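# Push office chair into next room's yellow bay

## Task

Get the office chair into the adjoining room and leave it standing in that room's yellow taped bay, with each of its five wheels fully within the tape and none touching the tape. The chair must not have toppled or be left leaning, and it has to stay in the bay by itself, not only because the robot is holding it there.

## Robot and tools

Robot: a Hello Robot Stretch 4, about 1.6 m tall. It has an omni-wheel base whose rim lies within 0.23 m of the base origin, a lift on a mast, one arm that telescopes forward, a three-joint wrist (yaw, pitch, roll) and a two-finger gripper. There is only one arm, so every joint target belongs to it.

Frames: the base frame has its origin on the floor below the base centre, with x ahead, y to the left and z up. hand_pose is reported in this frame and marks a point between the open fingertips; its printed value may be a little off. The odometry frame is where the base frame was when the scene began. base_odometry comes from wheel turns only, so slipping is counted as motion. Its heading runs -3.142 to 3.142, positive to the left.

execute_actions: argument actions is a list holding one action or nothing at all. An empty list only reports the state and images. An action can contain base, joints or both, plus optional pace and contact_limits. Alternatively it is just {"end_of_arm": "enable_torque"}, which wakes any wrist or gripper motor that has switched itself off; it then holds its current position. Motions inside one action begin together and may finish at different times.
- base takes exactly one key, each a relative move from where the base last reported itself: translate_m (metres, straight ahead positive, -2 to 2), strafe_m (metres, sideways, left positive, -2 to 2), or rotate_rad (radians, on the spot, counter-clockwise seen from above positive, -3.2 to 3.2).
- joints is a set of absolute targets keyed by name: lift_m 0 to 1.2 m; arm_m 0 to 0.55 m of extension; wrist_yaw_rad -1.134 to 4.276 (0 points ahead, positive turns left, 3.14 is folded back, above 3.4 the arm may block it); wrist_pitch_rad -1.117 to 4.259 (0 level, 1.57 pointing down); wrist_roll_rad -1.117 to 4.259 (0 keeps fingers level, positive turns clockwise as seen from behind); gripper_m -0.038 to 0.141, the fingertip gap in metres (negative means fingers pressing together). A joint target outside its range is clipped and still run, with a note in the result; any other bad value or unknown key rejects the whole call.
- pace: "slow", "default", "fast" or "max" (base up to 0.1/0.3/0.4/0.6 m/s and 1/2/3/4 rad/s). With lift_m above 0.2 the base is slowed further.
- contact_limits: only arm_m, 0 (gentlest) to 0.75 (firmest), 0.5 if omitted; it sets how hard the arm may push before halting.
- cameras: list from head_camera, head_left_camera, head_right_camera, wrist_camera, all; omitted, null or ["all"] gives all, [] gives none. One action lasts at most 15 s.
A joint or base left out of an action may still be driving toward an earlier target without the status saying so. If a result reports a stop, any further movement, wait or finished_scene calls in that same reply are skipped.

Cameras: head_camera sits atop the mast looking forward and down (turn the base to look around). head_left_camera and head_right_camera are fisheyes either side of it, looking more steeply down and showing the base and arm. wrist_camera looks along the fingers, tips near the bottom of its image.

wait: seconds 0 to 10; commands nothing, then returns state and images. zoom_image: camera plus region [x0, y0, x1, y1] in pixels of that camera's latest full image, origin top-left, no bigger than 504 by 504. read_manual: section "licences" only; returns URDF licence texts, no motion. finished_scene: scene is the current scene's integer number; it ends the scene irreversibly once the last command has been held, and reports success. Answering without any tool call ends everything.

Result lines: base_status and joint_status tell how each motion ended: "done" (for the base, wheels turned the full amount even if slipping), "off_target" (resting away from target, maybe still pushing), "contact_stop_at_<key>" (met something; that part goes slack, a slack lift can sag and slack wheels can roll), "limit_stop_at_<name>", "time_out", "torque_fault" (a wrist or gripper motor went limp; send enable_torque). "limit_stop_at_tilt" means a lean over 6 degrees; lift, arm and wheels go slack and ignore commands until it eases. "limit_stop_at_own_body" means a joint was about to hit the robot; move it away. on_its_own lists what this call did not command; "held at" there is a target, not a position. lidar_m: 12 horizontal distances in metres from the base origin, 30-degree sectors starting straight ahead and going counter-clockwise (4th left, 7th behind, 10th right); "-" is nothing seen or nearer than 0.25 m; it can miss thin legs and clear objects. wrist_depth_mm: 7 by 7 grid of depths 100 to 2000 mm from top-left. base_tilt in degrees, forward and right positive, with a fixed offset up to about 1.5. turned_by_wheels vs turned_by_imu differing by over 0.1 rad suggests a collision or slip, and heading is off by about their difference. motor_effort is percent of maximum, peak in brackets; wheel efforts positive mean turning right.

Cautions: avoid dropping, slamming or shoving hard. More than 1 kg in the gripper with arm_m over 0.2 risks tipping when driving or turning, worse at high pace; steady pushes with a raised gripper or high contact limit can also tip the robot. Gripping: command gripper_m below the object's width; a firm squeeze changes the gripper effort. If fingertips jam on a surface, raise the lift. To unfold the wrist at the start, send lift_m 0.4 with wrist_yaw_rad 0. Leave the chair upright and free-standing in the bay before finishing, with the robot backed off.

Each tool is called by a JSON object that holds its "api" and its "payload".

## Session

{"api": "execute_actions", "payload": {"actions": []}}

Scene clock: 0.00 s.
base_odometry: x=+0.000 y=+0.000 heading=+0.000 (m, m, rad; odometry frame)
turned_by_wheels: +0.000 (rad since the last result)
turned_by_imu: +0.000 (rad since the last result)
base_tilt: forward=+0.2 right=+0.4 (deg)
lidar_m: 0.85 0.92 0.92 0.99 1.45 1.29 2.08 1.58 1.53 1.09 0.82 0.79
base_status: not commanded
joint_positions: lift_m=+0.265 arm_m=+0.002 wrist_yaw_rad=+3.232 wrist_pitch_rad=+0.000 wrist_roll_rad=-0.002 gripper_m=+0.057
joint_status: not commanded
motor_effort: lift_m=+20 arm_m=-1 wrist_yaw_rad=+2 wrist_pitch_rad=-5 wrist_roll_rad=-1 gripper_m=-2 wheel_0=+1 wheel_1=-1 wheel_2=+0 (%)
hand_pose: x=-0.1225 y=+0.0610 z=+0.4430 quat_wxyz=(-0.045, +0.000, -0.001, +0.999) (m; base frame)
wrist_depth_mm: - 135 206 - - - - / - 109 134 - - - 1160 / - 112 134 - - - 1118 / - 131 159 - - - 1160 / 209 1661 - - - - - / 798 1618 206 1708 203 1499 1366 / 991 1008 1060 137 1060 1098 1118
pictures: head_camera, head_left_camera, head_right_camera, wrist_camera
Images, in order (width x height): head_camera 420x560, head_left_camera 420x672, head_right_camera 420x672, wrist_camera 616x392.

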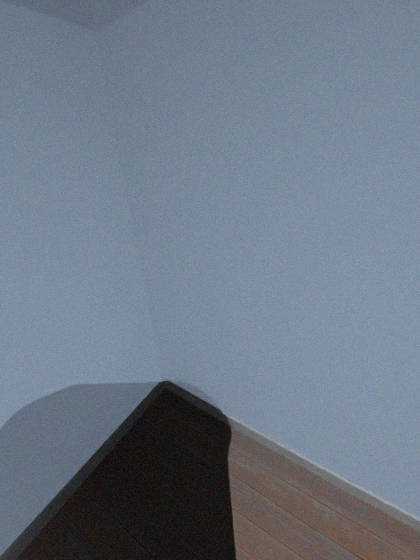

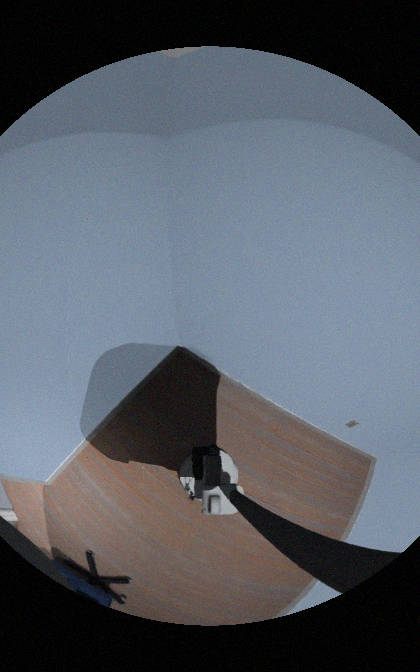

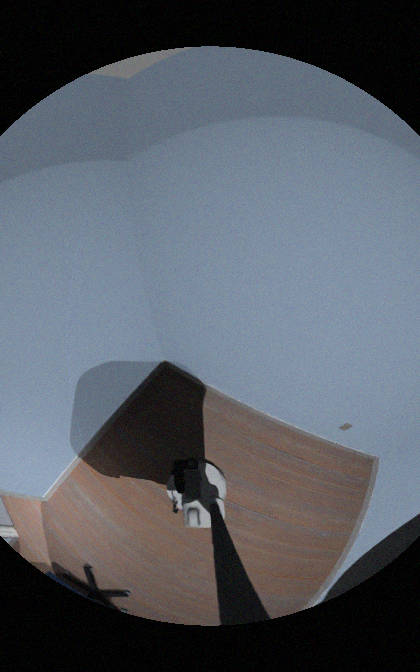

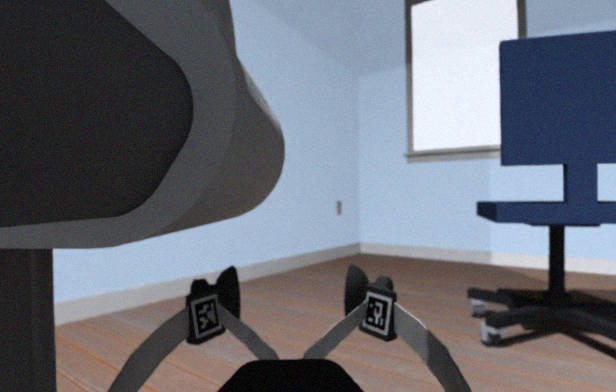

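{"api": "execute_actions", "payload": {"actions": [{"base":{"rotate_rad":0.95},"joints":{"lift_m":0.4,"wrist_yaw_rad":0,"gripper_m":0.14}}], "cameras": []}}

{"api": "execute_actions", "payload": {"actions": [{"base":{"translate_m":-1.08},"joints":{"lift_m":0.11,"arm_m":0.03},"pace":"fast"}], "cameras": []}}

{"api": "execute_actions", "payload": {"actions": [{"base":{"strafe_m":1.55},"pace":"fast"}]}}

Scene clock: 2.80 s.
base_odometry: x=+0.000 y=+0.000 heading=+0.949 (m, m, rad; odometry frame)
turned_by_wheels: +0.949 (rad since the last result)
turned_by_imu: +0.953 (rad since the last result)
base_tilt: forward=+0.2 right=+0.4 (deg)
lidar_m: 0.91 0.96 1.31 1.28 2.29 1.64 1.56 1.16 0.83 0.79 0.84 0.97
base_status: done
joint_positions: lift_m=+0.400 arm_m=+0.002 wrist_yaw_rad=+0.001 wrist_pitch_rad=+0.000 wrist_roll_rad=-0.002 gripper_m=+0.140
joint_status: all done
motor_effort: lift_m=+23(24) arm_m=-1(1) wrist_yaw_rad=-1(9) wrist_pitch_rad=-6(6) wrist_roll_rad=-1(1) gripper_m=+0(1) wheel_0=-2(7) wheel_1=-2(9) wheel_2=-2(10) (%)
hand_pose: x=+0.4613 y=-0.0872 z=+0.5779 quat_wxyz=(+1.000, -0.001, +0.000, +0.000) (m; base frame)
wrist_depth_mm: 683 691 691 707 707 732 741 / 676 691 699 707 723 732 732 / 683 691 699 715 699 732 741 / 683 691 699 715 715 732 741 / 683 683 691 715 715 732 741 / 676 206 699 707 715 741 732 / 683 699 699 136 723 723 741
pictures: none
No camera images: the call's "cameras" was empty. Leave "cameras" out to get every camera's image.

Scene clock: 6.80 s.
base_odometry: x=-0.629 y=-0.878 heading=+0.949 (m, m, rad; odometry frame)
turned_by_wheels: +0.000 (rad since the last result)
turned_by_imu: -0.004 (rad since the last result)
base_tilt: forward=+0.2 right=+0.4 (deg)
lidar_m: 2.01 2.08 1.58 2.13 0.70 0.51 0.48 0.51 0.67 0.82 0.84 1.15
base_status: done
joint_positions: lift_m=+0.110 arm_m=+0.029 wrist_yaw_rad=+0.000 wrist_pitch_rad=+0.000 wrist_roll_rad=-0.002 gripper_m=+0.140
joint_status: all done
motor_effort: lift_m=+18(21) arm_m=+4(5) wrist_yaw_rad=+0(1) wrist_pitch_rad=-6(6) wrist_roll_rad=-1(1) gripper_m=+0(0) wheel_0=-2(11) wheel_1=-2(9) wheel_2=+0(17) (%)
hand_pose: x=+0.4886 y=-0.0874 z=+0.2883 quat_wxyz=(+1.000, -0.001, +0.000, +0.000) (m; base frame)
wrist_depth_mm: 1661 1708 1618 1708 1708 1397 1008 / 1661 1708 1708 1661 1708 1397 991 / 1618 1708 1708 1661 1756 1430 976 / 1661 1618 1661 1708 1756 1397 991 / 1576 1708 1756 1708 1808 1366 1008 / 1182 206 1160 1160 960 931 946 / 778 732 759 137 778 715 788
pictures: none
No camera images: the call's "cameras" was empty. Leave "cameras" out to get every camera's image.

Scene clock: 11.83 s.
base_odometry: x=-1.889 y=+0.025 heading=+0.949 (m, m, rad; odometry frame)
turned_by_wheels: +0.000 (rad since the last result)
turned_by_imu: +0.002 (rad since the last result)
base_tilt: forward=+0.3 right=+0.4 (deg)
lidar_m: 0.74 1.02 1.39 1.32 0.78 0.53 0.52 0.54 0.72 1.92 2.45 0.94
base_status: done
joint_positions: lift_m=+0.110 arm_m=+0.029 wrist_yaw_rad=+0.000 wrist_pitch_rad=+0.000 wrist_roll_rad=-0.002 gripper_m=+0.140
joint_status: not commanded
motor_effort: lift_m=+18(18) arm_m=+4(4) wrist_yaw_rad=+0(1) wrist_pitch_rad=-6(6) wrist_roll_rad=-1(1) gripper_m=+1(0) wheel_0=+0(14) wheel_1=-1(15) wheel_2=+0(0) (%)
hand_pose: x=+0.4886 y=-0.0874 z=+0.2883 quat_wxyz=(+1.000, -0.001, +0.000, +0.000) (m; base frame)
wrist_depth_mm: 1576 1661 - 891 1708 1756 1756 / 1576 1618 - 976 1661 1756 1756 / 1618 504 554 603 1661 1708 1756 / 1618 1661 - - 1708 1708 1808 / 1618 1661 1863 - 1708 1756 1708 / 1138 204 759 917 960 946 1118 / 723 676 615 136 691 707 778
pictures: head_camera, head_left_camera, head_right_camera, wrist_camera
Images, in order (width x height): head_camera 420x560, head_left_camera 420x672, head_right_camera 420x672, wrist_camera 616x392.

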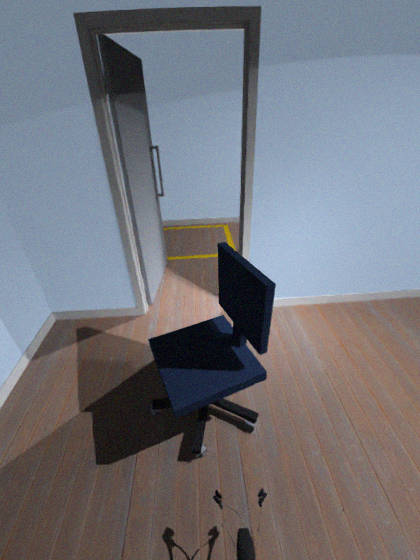

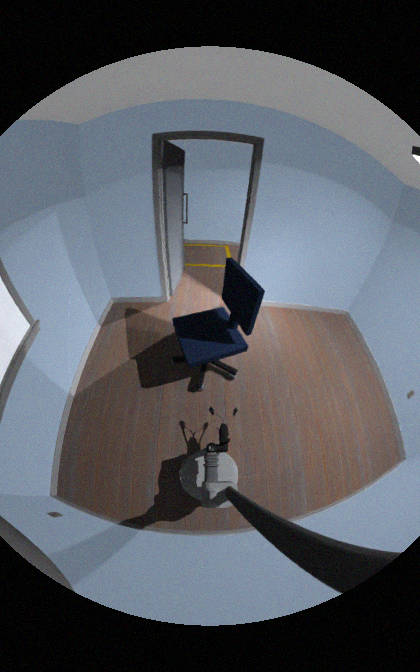

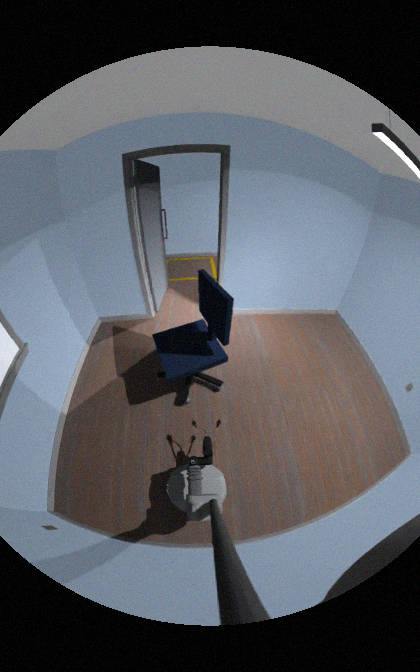

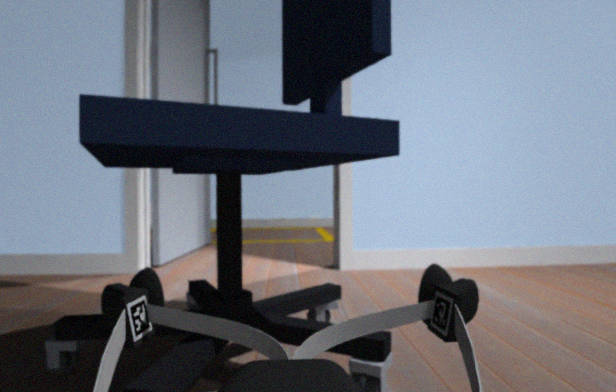

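{"api": "execute_actions", "payload": {"actions": [{"base":{"rotate_rad":0.125},"joints":{"lift_m":0.06,"arm_m":0.22}}], "cameras": []}}

{"api": "execute_actions", "payload": {"actions": [{"base":{"translate_m":0.41}}], "cameras": ["wrist_camera"]}}

{"api": "execute_actions", "payload": {"actions": [{"joints":{"gripper_m":0.0}}], "cameras": []}}

{"api": "execute_actions", "payload": {"actions": [{"base":{"translate_m":0.55}}]}}

Scene clock: 14.03 s.
base_odometry: x=-1.889 y=+0.025 heading=+1.074 (m, m, rad; odometry frame)
turned_by_wheels: +0.125 (rad since the last result)
turned_by_imu: +0.125 (rad since the last result)
base_tilt: forward=+0.2 right=+0.4 (deg)
lidar_m: 0.75 1.78 1.36 1.33 0.67 0.52 0.51 0.57 0.84 2.36 2.54 0.86
base_status: done
joint_positions: lift_m=+0.060 arm_m=+0.219 wrist_yaw_rad=+0.000 wrist_pitch_rad=+0.000 wrist_roll_rad=-0.002 gripper_m=+0.140
joint_status: all done
motor_effort: lift_m=+17(17) arm_m=+5(5) wrist_yaw_rad=+1(0) wrist_pitch_rad=-6(6) wrist_roll_rad=-1(1) gripper_m=+1(3) wheel_0=-1(7) wheel_1=-1(9) wheel_2=-4(10) (%)
hand_pose: x=+0.6786 y=-0.0874 z=+0.2384 quat_wxyz=(+1.000, -0.001, +0.000, +0.000) (m; base frame)
wrist_depth_mm: 1537 309 330 353 387 597 1430 / 1537 399 404 410 410 421 1464 / 1537 1537 1537 574 1499 1464 1430 / 1618 1576 1756 - - 1464 1464 / 1576 1537 1618 1336 1499 1430 1430 / 976 206 854 569 525 788 946 / 634 585 569 136 504 424 647
pictures: none
No camera images: the call's "cameras" was empty. Leave "cameras" out to get every camera's image.

Scene clock: 16.87 s.
base_odometry: x=-1.694 y=+0.385 heading=+1.074 (m, m, rad; odometry frame)
turned_by_wheels: +0.000 (rad since the last result)
turned_by_imu: +0.001 (rad since the last result)
base_tilt: forward=+0.2 right=+0.4 (deg)
lidar_m: 0.33 0.65 1.29 1.28 1.22 0.93 0.92 0.97 1.46 2.42 2.05 0.40
base_status: done
joint_positions: lift_m=+0.060 arm_m=+0.219 wrist_yaw_rad=+0.000 wrist_pitch_rad=+0.000 wrist_roll_rad=-0.002 gripper_m=+0.140
joint_status: not commanded
motor_effort: lift_m=+18(18) arm_m=+5(5) wrist_yaw_rad=+1(0) wrist_pitch_rad=-6(5) wrist_roll_rad=-1(1) gripper_m=+1(0) wheel_0=+2(9) wheel_1=+3(6) wheel_2=-3(13) (%)
hand_pose: x=+0.6786 y=-0.0874 z=+0.2383 quat_wxyz=(+1.000, -0.001, +0.000, +0.000) (m; base frame)
wrist_depth_mm: 262 219 220 167 222 265 276 / 1160 1138 404 167 407 1078 1078 / 1205 1138 1397 167 - 1042 1060 / 1182 1138 1464 167 - 1078 1078 / 1160 1160 1336 168 1863 1060 1078 / 976 206 976 168 809 809 931 / 654 621 439 136 661 615 647
pictures: wrist_camera
Images, in order (width x height): wrist_camera 616x392.

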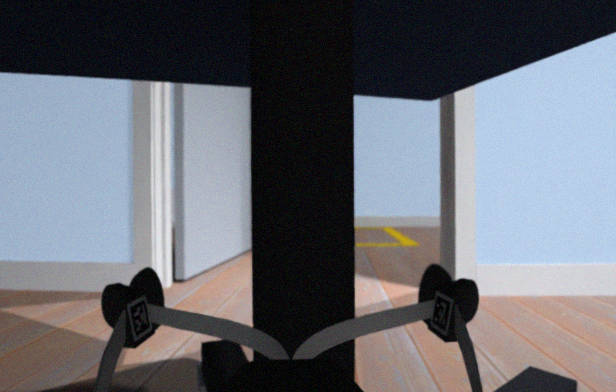

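Scene clock: 19.23 s.
base_odometry: x=-1.693 y=+0.385 heading=+1.073 (m, m, rad; odometry frame)
turned_by_wheels: -0.001 (rad since the last result)
turned_by_imu: -0.001 (rad since the last result)
base_tilt: forward=+0.3 right=+0.4 (deg)
lidar_m: 0.33 0.63 1.30 1.28 1.21 0.94 0.92 0.99 1.45 2.42 2.03 0.41
base_status: not commanded
joint_positions: lift_m=+0.060 arm_m=+0.220 wrist_yaw_rad=+0.002 wrist_pitch_rad=+0.001 wrist_roll_rad=-0.002 gripper_m=+0.000
joint_status: all done
motor_effort: lift_m=+18(18) arm_m=+0(4) wrist_yaw_rad=-4(9) wrist_pitch_rad=-8(7) wrist_roll_rad=-1(0) gripper_m=-16(18) wheel_0=-4(4) wheel_1=+0(3) wheel_2=-1(2) (%)
hand_pose: x=+0.6796 y=-0.0869 z=+0.2381 quat_wxyz=(+1.000, -0.001, +0.000, +0.001) (m; base frame)
wrist_depth_mm: 262 218 205 156 222 267 285 / 1160 1138 364 156 407 1060 1078 / 1182 1138 1281 156 - 1060 1078 / 1160 1160 1336 156 - 1078 1078 / 1160 1138 1308 157 1921 1060 1078 / 976 976 183 157 190 960 946 / 668 585 399 144 621 609 640
pictures: none
No camera images: the call's "cameras" was empty. Leave "cameras" out to get every camera's image.

Scene clock: 22.57 s.
base_odometry: x=-1.431 y=+0.868 heading=+1.072 (m, m, rad; odometry frame)
turned_by_wheels: -0.001 (rad since the last result)
turned_by_imu: -0.006 (rad since the last result)
base_tilt: forward=+0.2 right=+0.4 (deg)
lidar_m: 0.30 0.35 1.29 1.25 1.33 1.51 1.48 1.58 2.33 2.46 1.33 0.36
base_status: done
joint_positions: lift_m=+0.060 arm_m=+0.219 wrist_yaw_rad=-0.013 wrist_pitch_rad=+0.001 wrist_roll_rad=-0.002 gripper_m=+0.000
joint_status: not commanded
on_its_own: wrist_yaw_rad is at rest, and its effort (+39) is outside its rest range (-13 to +13)
motor_effort: lift_m=+19(19) arm_m=+4(5) wrist_yaw_rad=+39(48) wrist_pitch_rad=-7(9) wrist_roll_rad=-1(1) gripper_m=-10(16) wheel_0=-2(12) wheel_1=+2(10) wheel_2=-12(22) (%)
hand_pose: x=+0.6775 y=-0.0911 z=+0.2382 quat_wxyz=(+1.000, -0.001, +0.000, -0.006) (m; base frame)
wrist_depth_mm: 264 249 195 115 210 270 270 / 634 768 336 115 373 - 585 / 654 842 1098 115 - - 615 / 654 854 1078 115 - - 603 / 654 854 1098 115 1576 1863 609 / 654 798 173 115 180 960 627 / 621 574 379 115 585 609 609
pictures: head_camera, head_left_camera, head_right_camera, wrist_camera
Images, in order (width x height): head_camera 420x560, head_left_camera 420x672, head_right_camera 420x672, wrist_camera 616x392.

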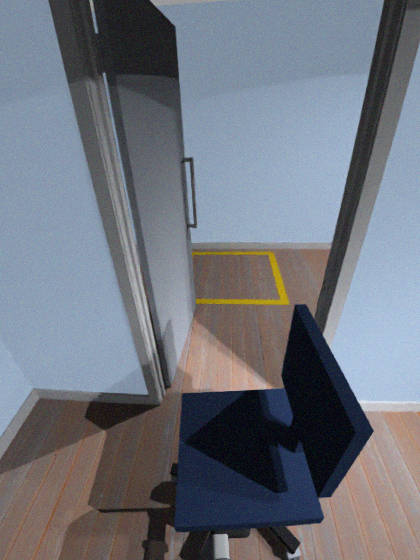

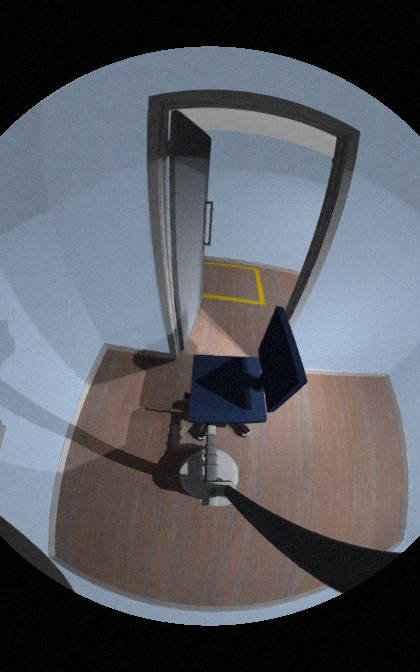

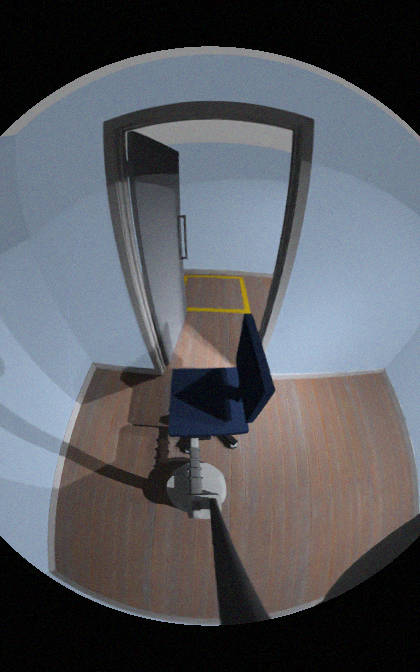

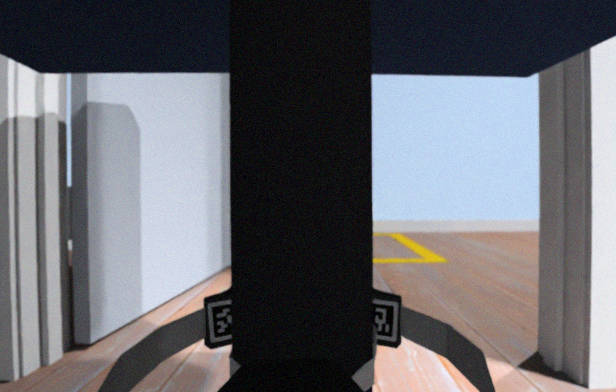

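{"api": "execute_actions", "payload": {"actions": [{"base":{"rotate_rad":-0.07},"pace":"slow"}], "cameras": []}}

{"api": "execute_actions", "payload": {"actions": [{"base":{"translate_m":1.2}}]}}

Scene clock: 24.70 s.
base_odometry: x=-1.431 y=+0.868 heading=+1.004 (m, m, rad; odometry frame)
turned_by_wheels: -0.068 (rad since the last result)
turned_by_imu: -0.068 (rad since the last result)
base_tilt: forward=+0.2 right=+0.4 (deg)
lidar_m: 0.31 0.33 1.30 1.23 1.30 1.53 1.47 1.54 2.13 2.46 1.43 0.36
base_status: done
joint_positions: lift_m=+0.060 arm_m=+0.219 wrist_yaw_rad=+0.006 wrist_pitch_rad=+0.001 wrist_roll_rad=-0.002 gripper_m=+0.000
joint_status: not commanded
on_its_own: wrist_yaw_rad is at rest, and its effort (-14) is outside its rest range (-13 to +13)
motor_effort: lift_m=+18(19) arm_m=+5(5) wrist_yaw_rad=-14(40) wrist_pitch_rad=-7(7) wrist_roll_rad=-1(1) gripper_m=-12(13) wheel_0=+11(16) wheel_1=+7(8) wheel_2=+3(12) (%)
hand_pose: x=+0.6791 y=-0.0858 z=+0.2382 quat_wxyz=(+1.000, -0.001, +0.000, +0.003) (m; base frame)
wrist_depth_mm: 262 220 123 117 224 270 270 / 707 904 123 117 - 683 569 / 707 960 123 118 - - 569 / 699 946 123 118 - - 569 / 699 946 124 118 1808 1537 569 / 707 878 124 118 891 878 574 / 654 168 125 116 615 609 574
pictures: none
No camera images: the call's "cameras" was empty. Leave "cameras" out to get every camera's image.

Scene clock: 30.17 s.
base_odometry: x=-0.785 y=+1.879 heading=+1.003 (m, m, rad; odometry frame)
turned_by_wheels: -0.001 (rad since the last result)
turned_by_imu: -0.014 (rad since the last result)
base_tilt: forward=+0.2 right=+0.4 (deg)
lidar_m: 0.31 0.44 0.34 0.33 0.39 1.82 2.68 2.81 0.46 0.44 2.61 0.29
base_status: done
joint_positions: lift_m=+0.060 arm_m=+0.219 wrist_yaw_rad=-0.011 wrist_pitch_rad=+0.000 wrist_roll_rad=-0.002 gripper_m=+0.000
joint_status: not commanded
on_its_own: wrist_yaw_rad is at rest, and its effort (+32) is outside its rest range (-13 to +13)
motor_effort: lift_m=+19(18) arm_m=+4(4) wrist_yaw_rad=+32(48) wrist_pitch_rad=-6(7) wrist_roll_rad=-1(1) gripper_m=-11(12) wheel_0=-1(16) wheel_1=+2(13) wheel_2=-12(29) (%)
hand_pose: x=+0.6776 y=-0.0907 z=+0.2383 quat_wxyz=(+1.000, -0.001, +0.000, -0.006) (m; base frame)
wrist_depth_mm: 264 267 195 115 224 268 278 / 1537 1537 336 115 1661 1576 1661 / 1576 1618 1537 115 1618 1576 1618 / 1618 1576 1576 115 1661 1576 1576 / 1537 1537 1336 116 1537 1661 1618 / 960 991 174 115 180 960 946 / 661 159 384 115 373 615 647
pictures: head_camera, head_left_camera, head_right_camera, wrist_camera
Images, in order (width x height): head_camera 420x560, head_left_camera 420x672, head_right_camera 420x672, wrist_camera 616x392.

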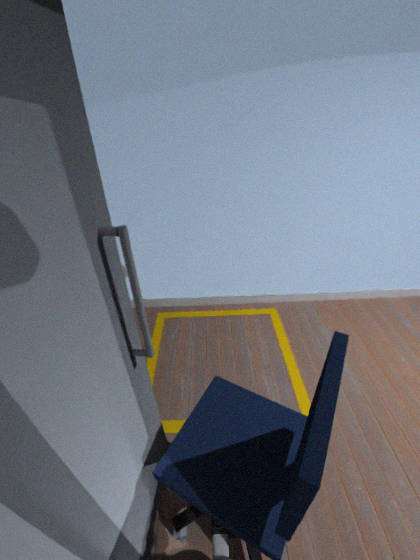

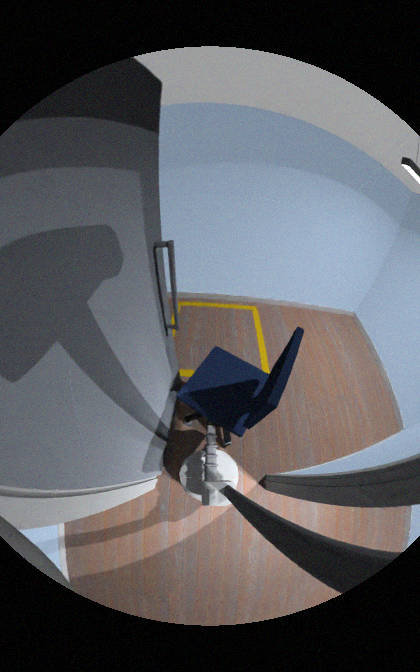

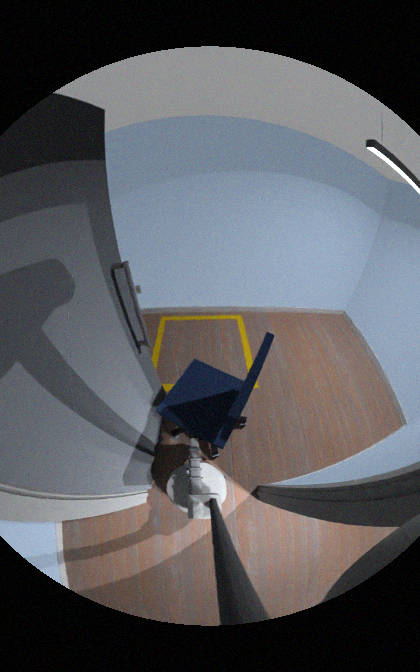

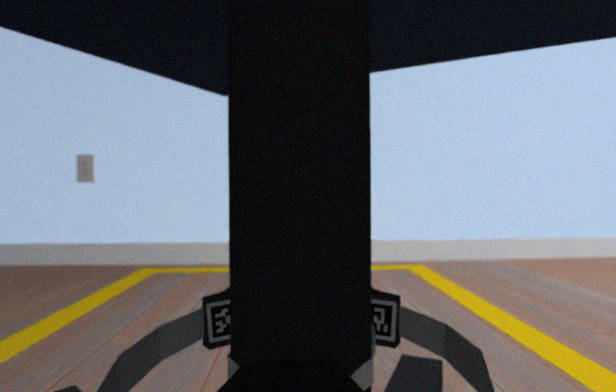

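{"api": "execute_actions", "payload": {"actions": [{"base":{"translate_m":0.8}}], "cameras": []}}

{"api": "execute_actions", "payload": {"actions": [{"joints":{"gripper_m":0.14}}], "cameras": []}}

{"api": "execute_actions", "payload": {"actions": [{"joints":{"arm_m":0.05},"base":{"translate_m":-0.2}}]}}

Scene clock: 34.77 s.
base_odometry: x=-0.355 y=+2.553 heading=+1.003 (m, m, rad; odometry frame)
turned_by_wheels: -0.001 (rad since the last result)
turned_by_imu: -0.005 (rad since the last result)
base_tilt: forward=+0.2 right=+0.4 (deg)
lidar_m: 0.28 0.49 1.26 0.25 0.27 0.43 3.52 0.94 1.20 2.49 1.79 0.25
base_status: done
joint_positions: lift_m=+0.060 arm_m=+0.219 wrist_yaw_rad=-0.009 wrist_pitch_rad=+0.000 wrist_roll_rad=-0.002 gripper_m=+0.000
joint_status: not commanded
on_its_own: wrist_yaw_rad is at rest, and its effort (+27) is outside its rest range (-13 to +13)
motor_effort: lift_m=+19(19) arm_m=+4(4) wrist_yaw_rad=+27(38) wrist_pitch_rad=-6(6) wrist_roll_rad=-1(1) gripper_m=-11(11) wheel_0=+0(7) wheel_1=+2(7) wheel_2=-7(25) (%)
hand_pose: x=+0.6778 y=-0.0900 z=+0.2383 quat_wxyz=(+1.000, -0.001, +0.000, -0.004) (m; base frame)
wrist_depth_mm: 265 267 195 115 223 270 289 / 798 820 340 115 831 854 842 / 809 809 820 115 831 842 854 / 798 820 809 116 842 854 842 / 788 809 820 115 831 831 854 / 788 798 175 116 183 831 831 / 661 370 278 115 574 574 647
pictures: none
No camera images: the call's "cameras" was empty. Leave "cameras" out to get every camera's image.

Scene clock: 37.13 s.
base_odometry: x=-0.355 y=+2.553 heading=+1.003 (m, m, rad; odometry frame)
turned_by_wheels: +0.000 (rad since the last result)
turned_by_imu: +0.000 (rad since the last result)
base_tilt: forward=+0.2 right=+0.4 (deg)
lidar_m: 0.28 0.54 1.27 0.25 0.28 0.42 3.54 0.95 1.20 2.51 1.80 0.26
base_status: not commanded
joint_positions: lift_m=+0.060 arm_m=+0.219 wrist_yaw_rad=-0.008 wrist_pitch_rad=+0.000 wrist_roll_rad=-0.002 gripper_m=+0.140
joint_status: all done
on_its_own: wrist_yaw_rad is at rest, and its effort (+22) is outside its rest range (-13 to +13)
motor_effort: lift_m=+19(19) arm_m=+5(4) wrist_yaw_rad=+22(31) wrist_pitch_rad=-5(5) wrist_roll_rad=-1(1) gripper_m=+1(12) wheel_0=+0(0) wheel_1=+1(1) wheel_2=-8(8) (%)
hand_pose: x=+0.6779 y=-0.0896 z=+0.2384 quat_wxyz=(+1.000, -0.001, +0.000, -0.004) (m; base frame)
wrist_depth_mm: 263 265 207 129 223 270 289 / 809 809 368 130 831 831 866 / 820 809 820 130 831 831 854 / 809 820 820 130 820 842 854 / 798 809 820 130 831 854 854 / 798 211 809 130 202 842 831 / 661 421 488 129 609 615 640
pictures: none
No camera images: the call's "cameras" was empty. Leave "cameras" out to get every camera's image.

Scene clock: 39.20 s.
base_odometry: x=-0.463 y=+2.385 heading=+1.002 (m, m, rad; odometry frame)
turned_by_wheels: +0.000 (rad since the last result)
turned_by_imu: -0.001 (rad since the last result)
base_tilt: forward=+0.3 right=+0.4 (deg)
lidar_m: 0.47 0.81 0.25 0.27 0.31 0.45 3.31 0.78 0.91 2.50 2.09 0.54
base_status: done
joint_positions: lift_m=+0.060 arm_m=+0.051 wrist_yaw_rad=+0.000 wrist_pitch_rad=+0.000 wrist_roll_rad=-0.002 gripper_m=+0.140
joint_status: all done
motor_effort: lift_m=+18(19) arm_m=-4(8) wrist_yaw_rad=+1(23) wrist_pitch_rad=-6(6) wrist_roll_rad=+0(1) gripper_m=+0(0) wheel_0=-3(5) wheel_1=-3(6) wheel_2=+2(10) (%)
hand_pose: x=+0.5102 y=-0.0874 z=+0.2383 quat_wxyz=(+1.000, -0.001, +0.000, +0.000) (m; base frame)
wrist_depth_mm: 1138 303 264 266 283 362 1182 / 820 394 399 382 404 410 1205 / 1160 1160 1205 492 1160 1205 1182 / 1182 1182 1160 1160 1205 1205 1229 / 1182 1182 1160 1160 1182 1205 1229 / 976 206 699 504 634 820 976 / 452 455 469 136 455 415 621
pictures: head_camera, head_left_camera, head_right_camera, wrist_camera
Images, in order (width x height): head_camera 420x560, head_left_camera 420x672, head_right_camera 420x672, wrist_camera 616x392.

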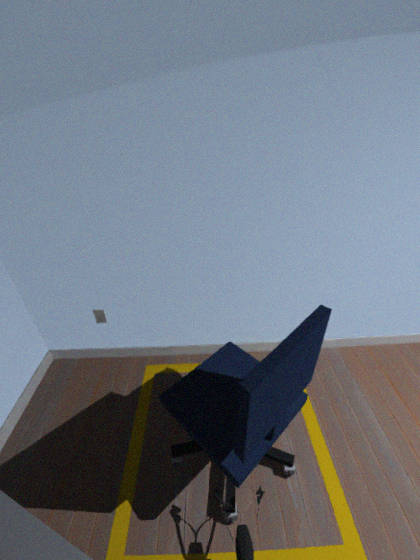

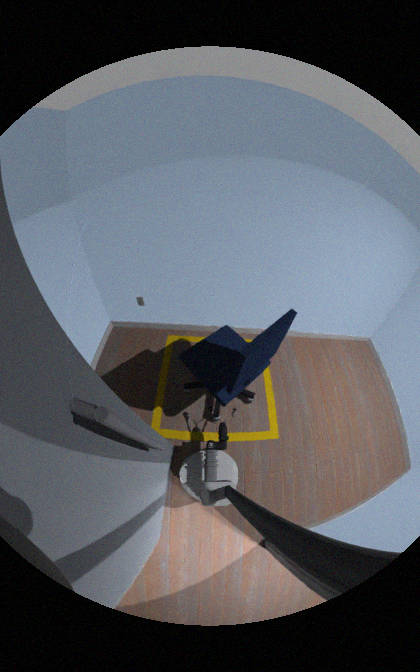

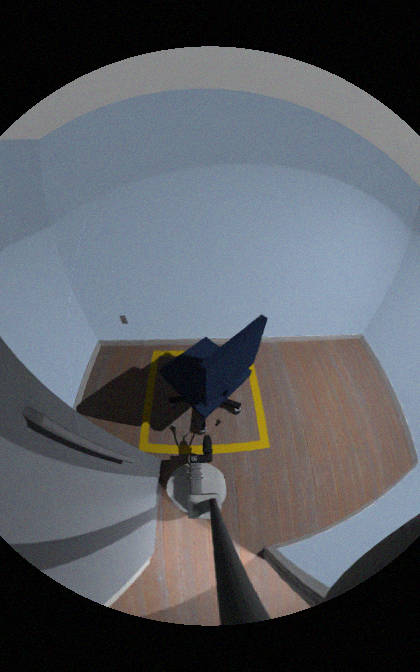

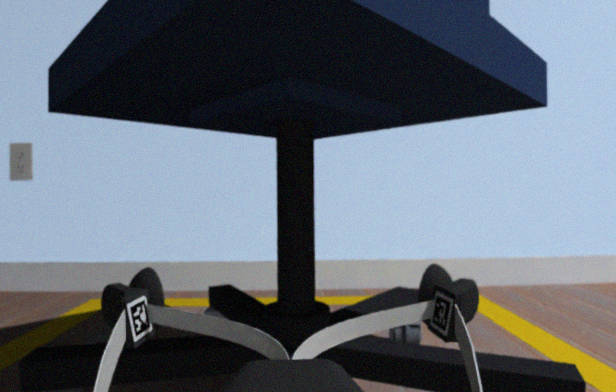

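{"api": "finished_scene", "payload": {"scene": 2}}

The scene is finished: the task was done.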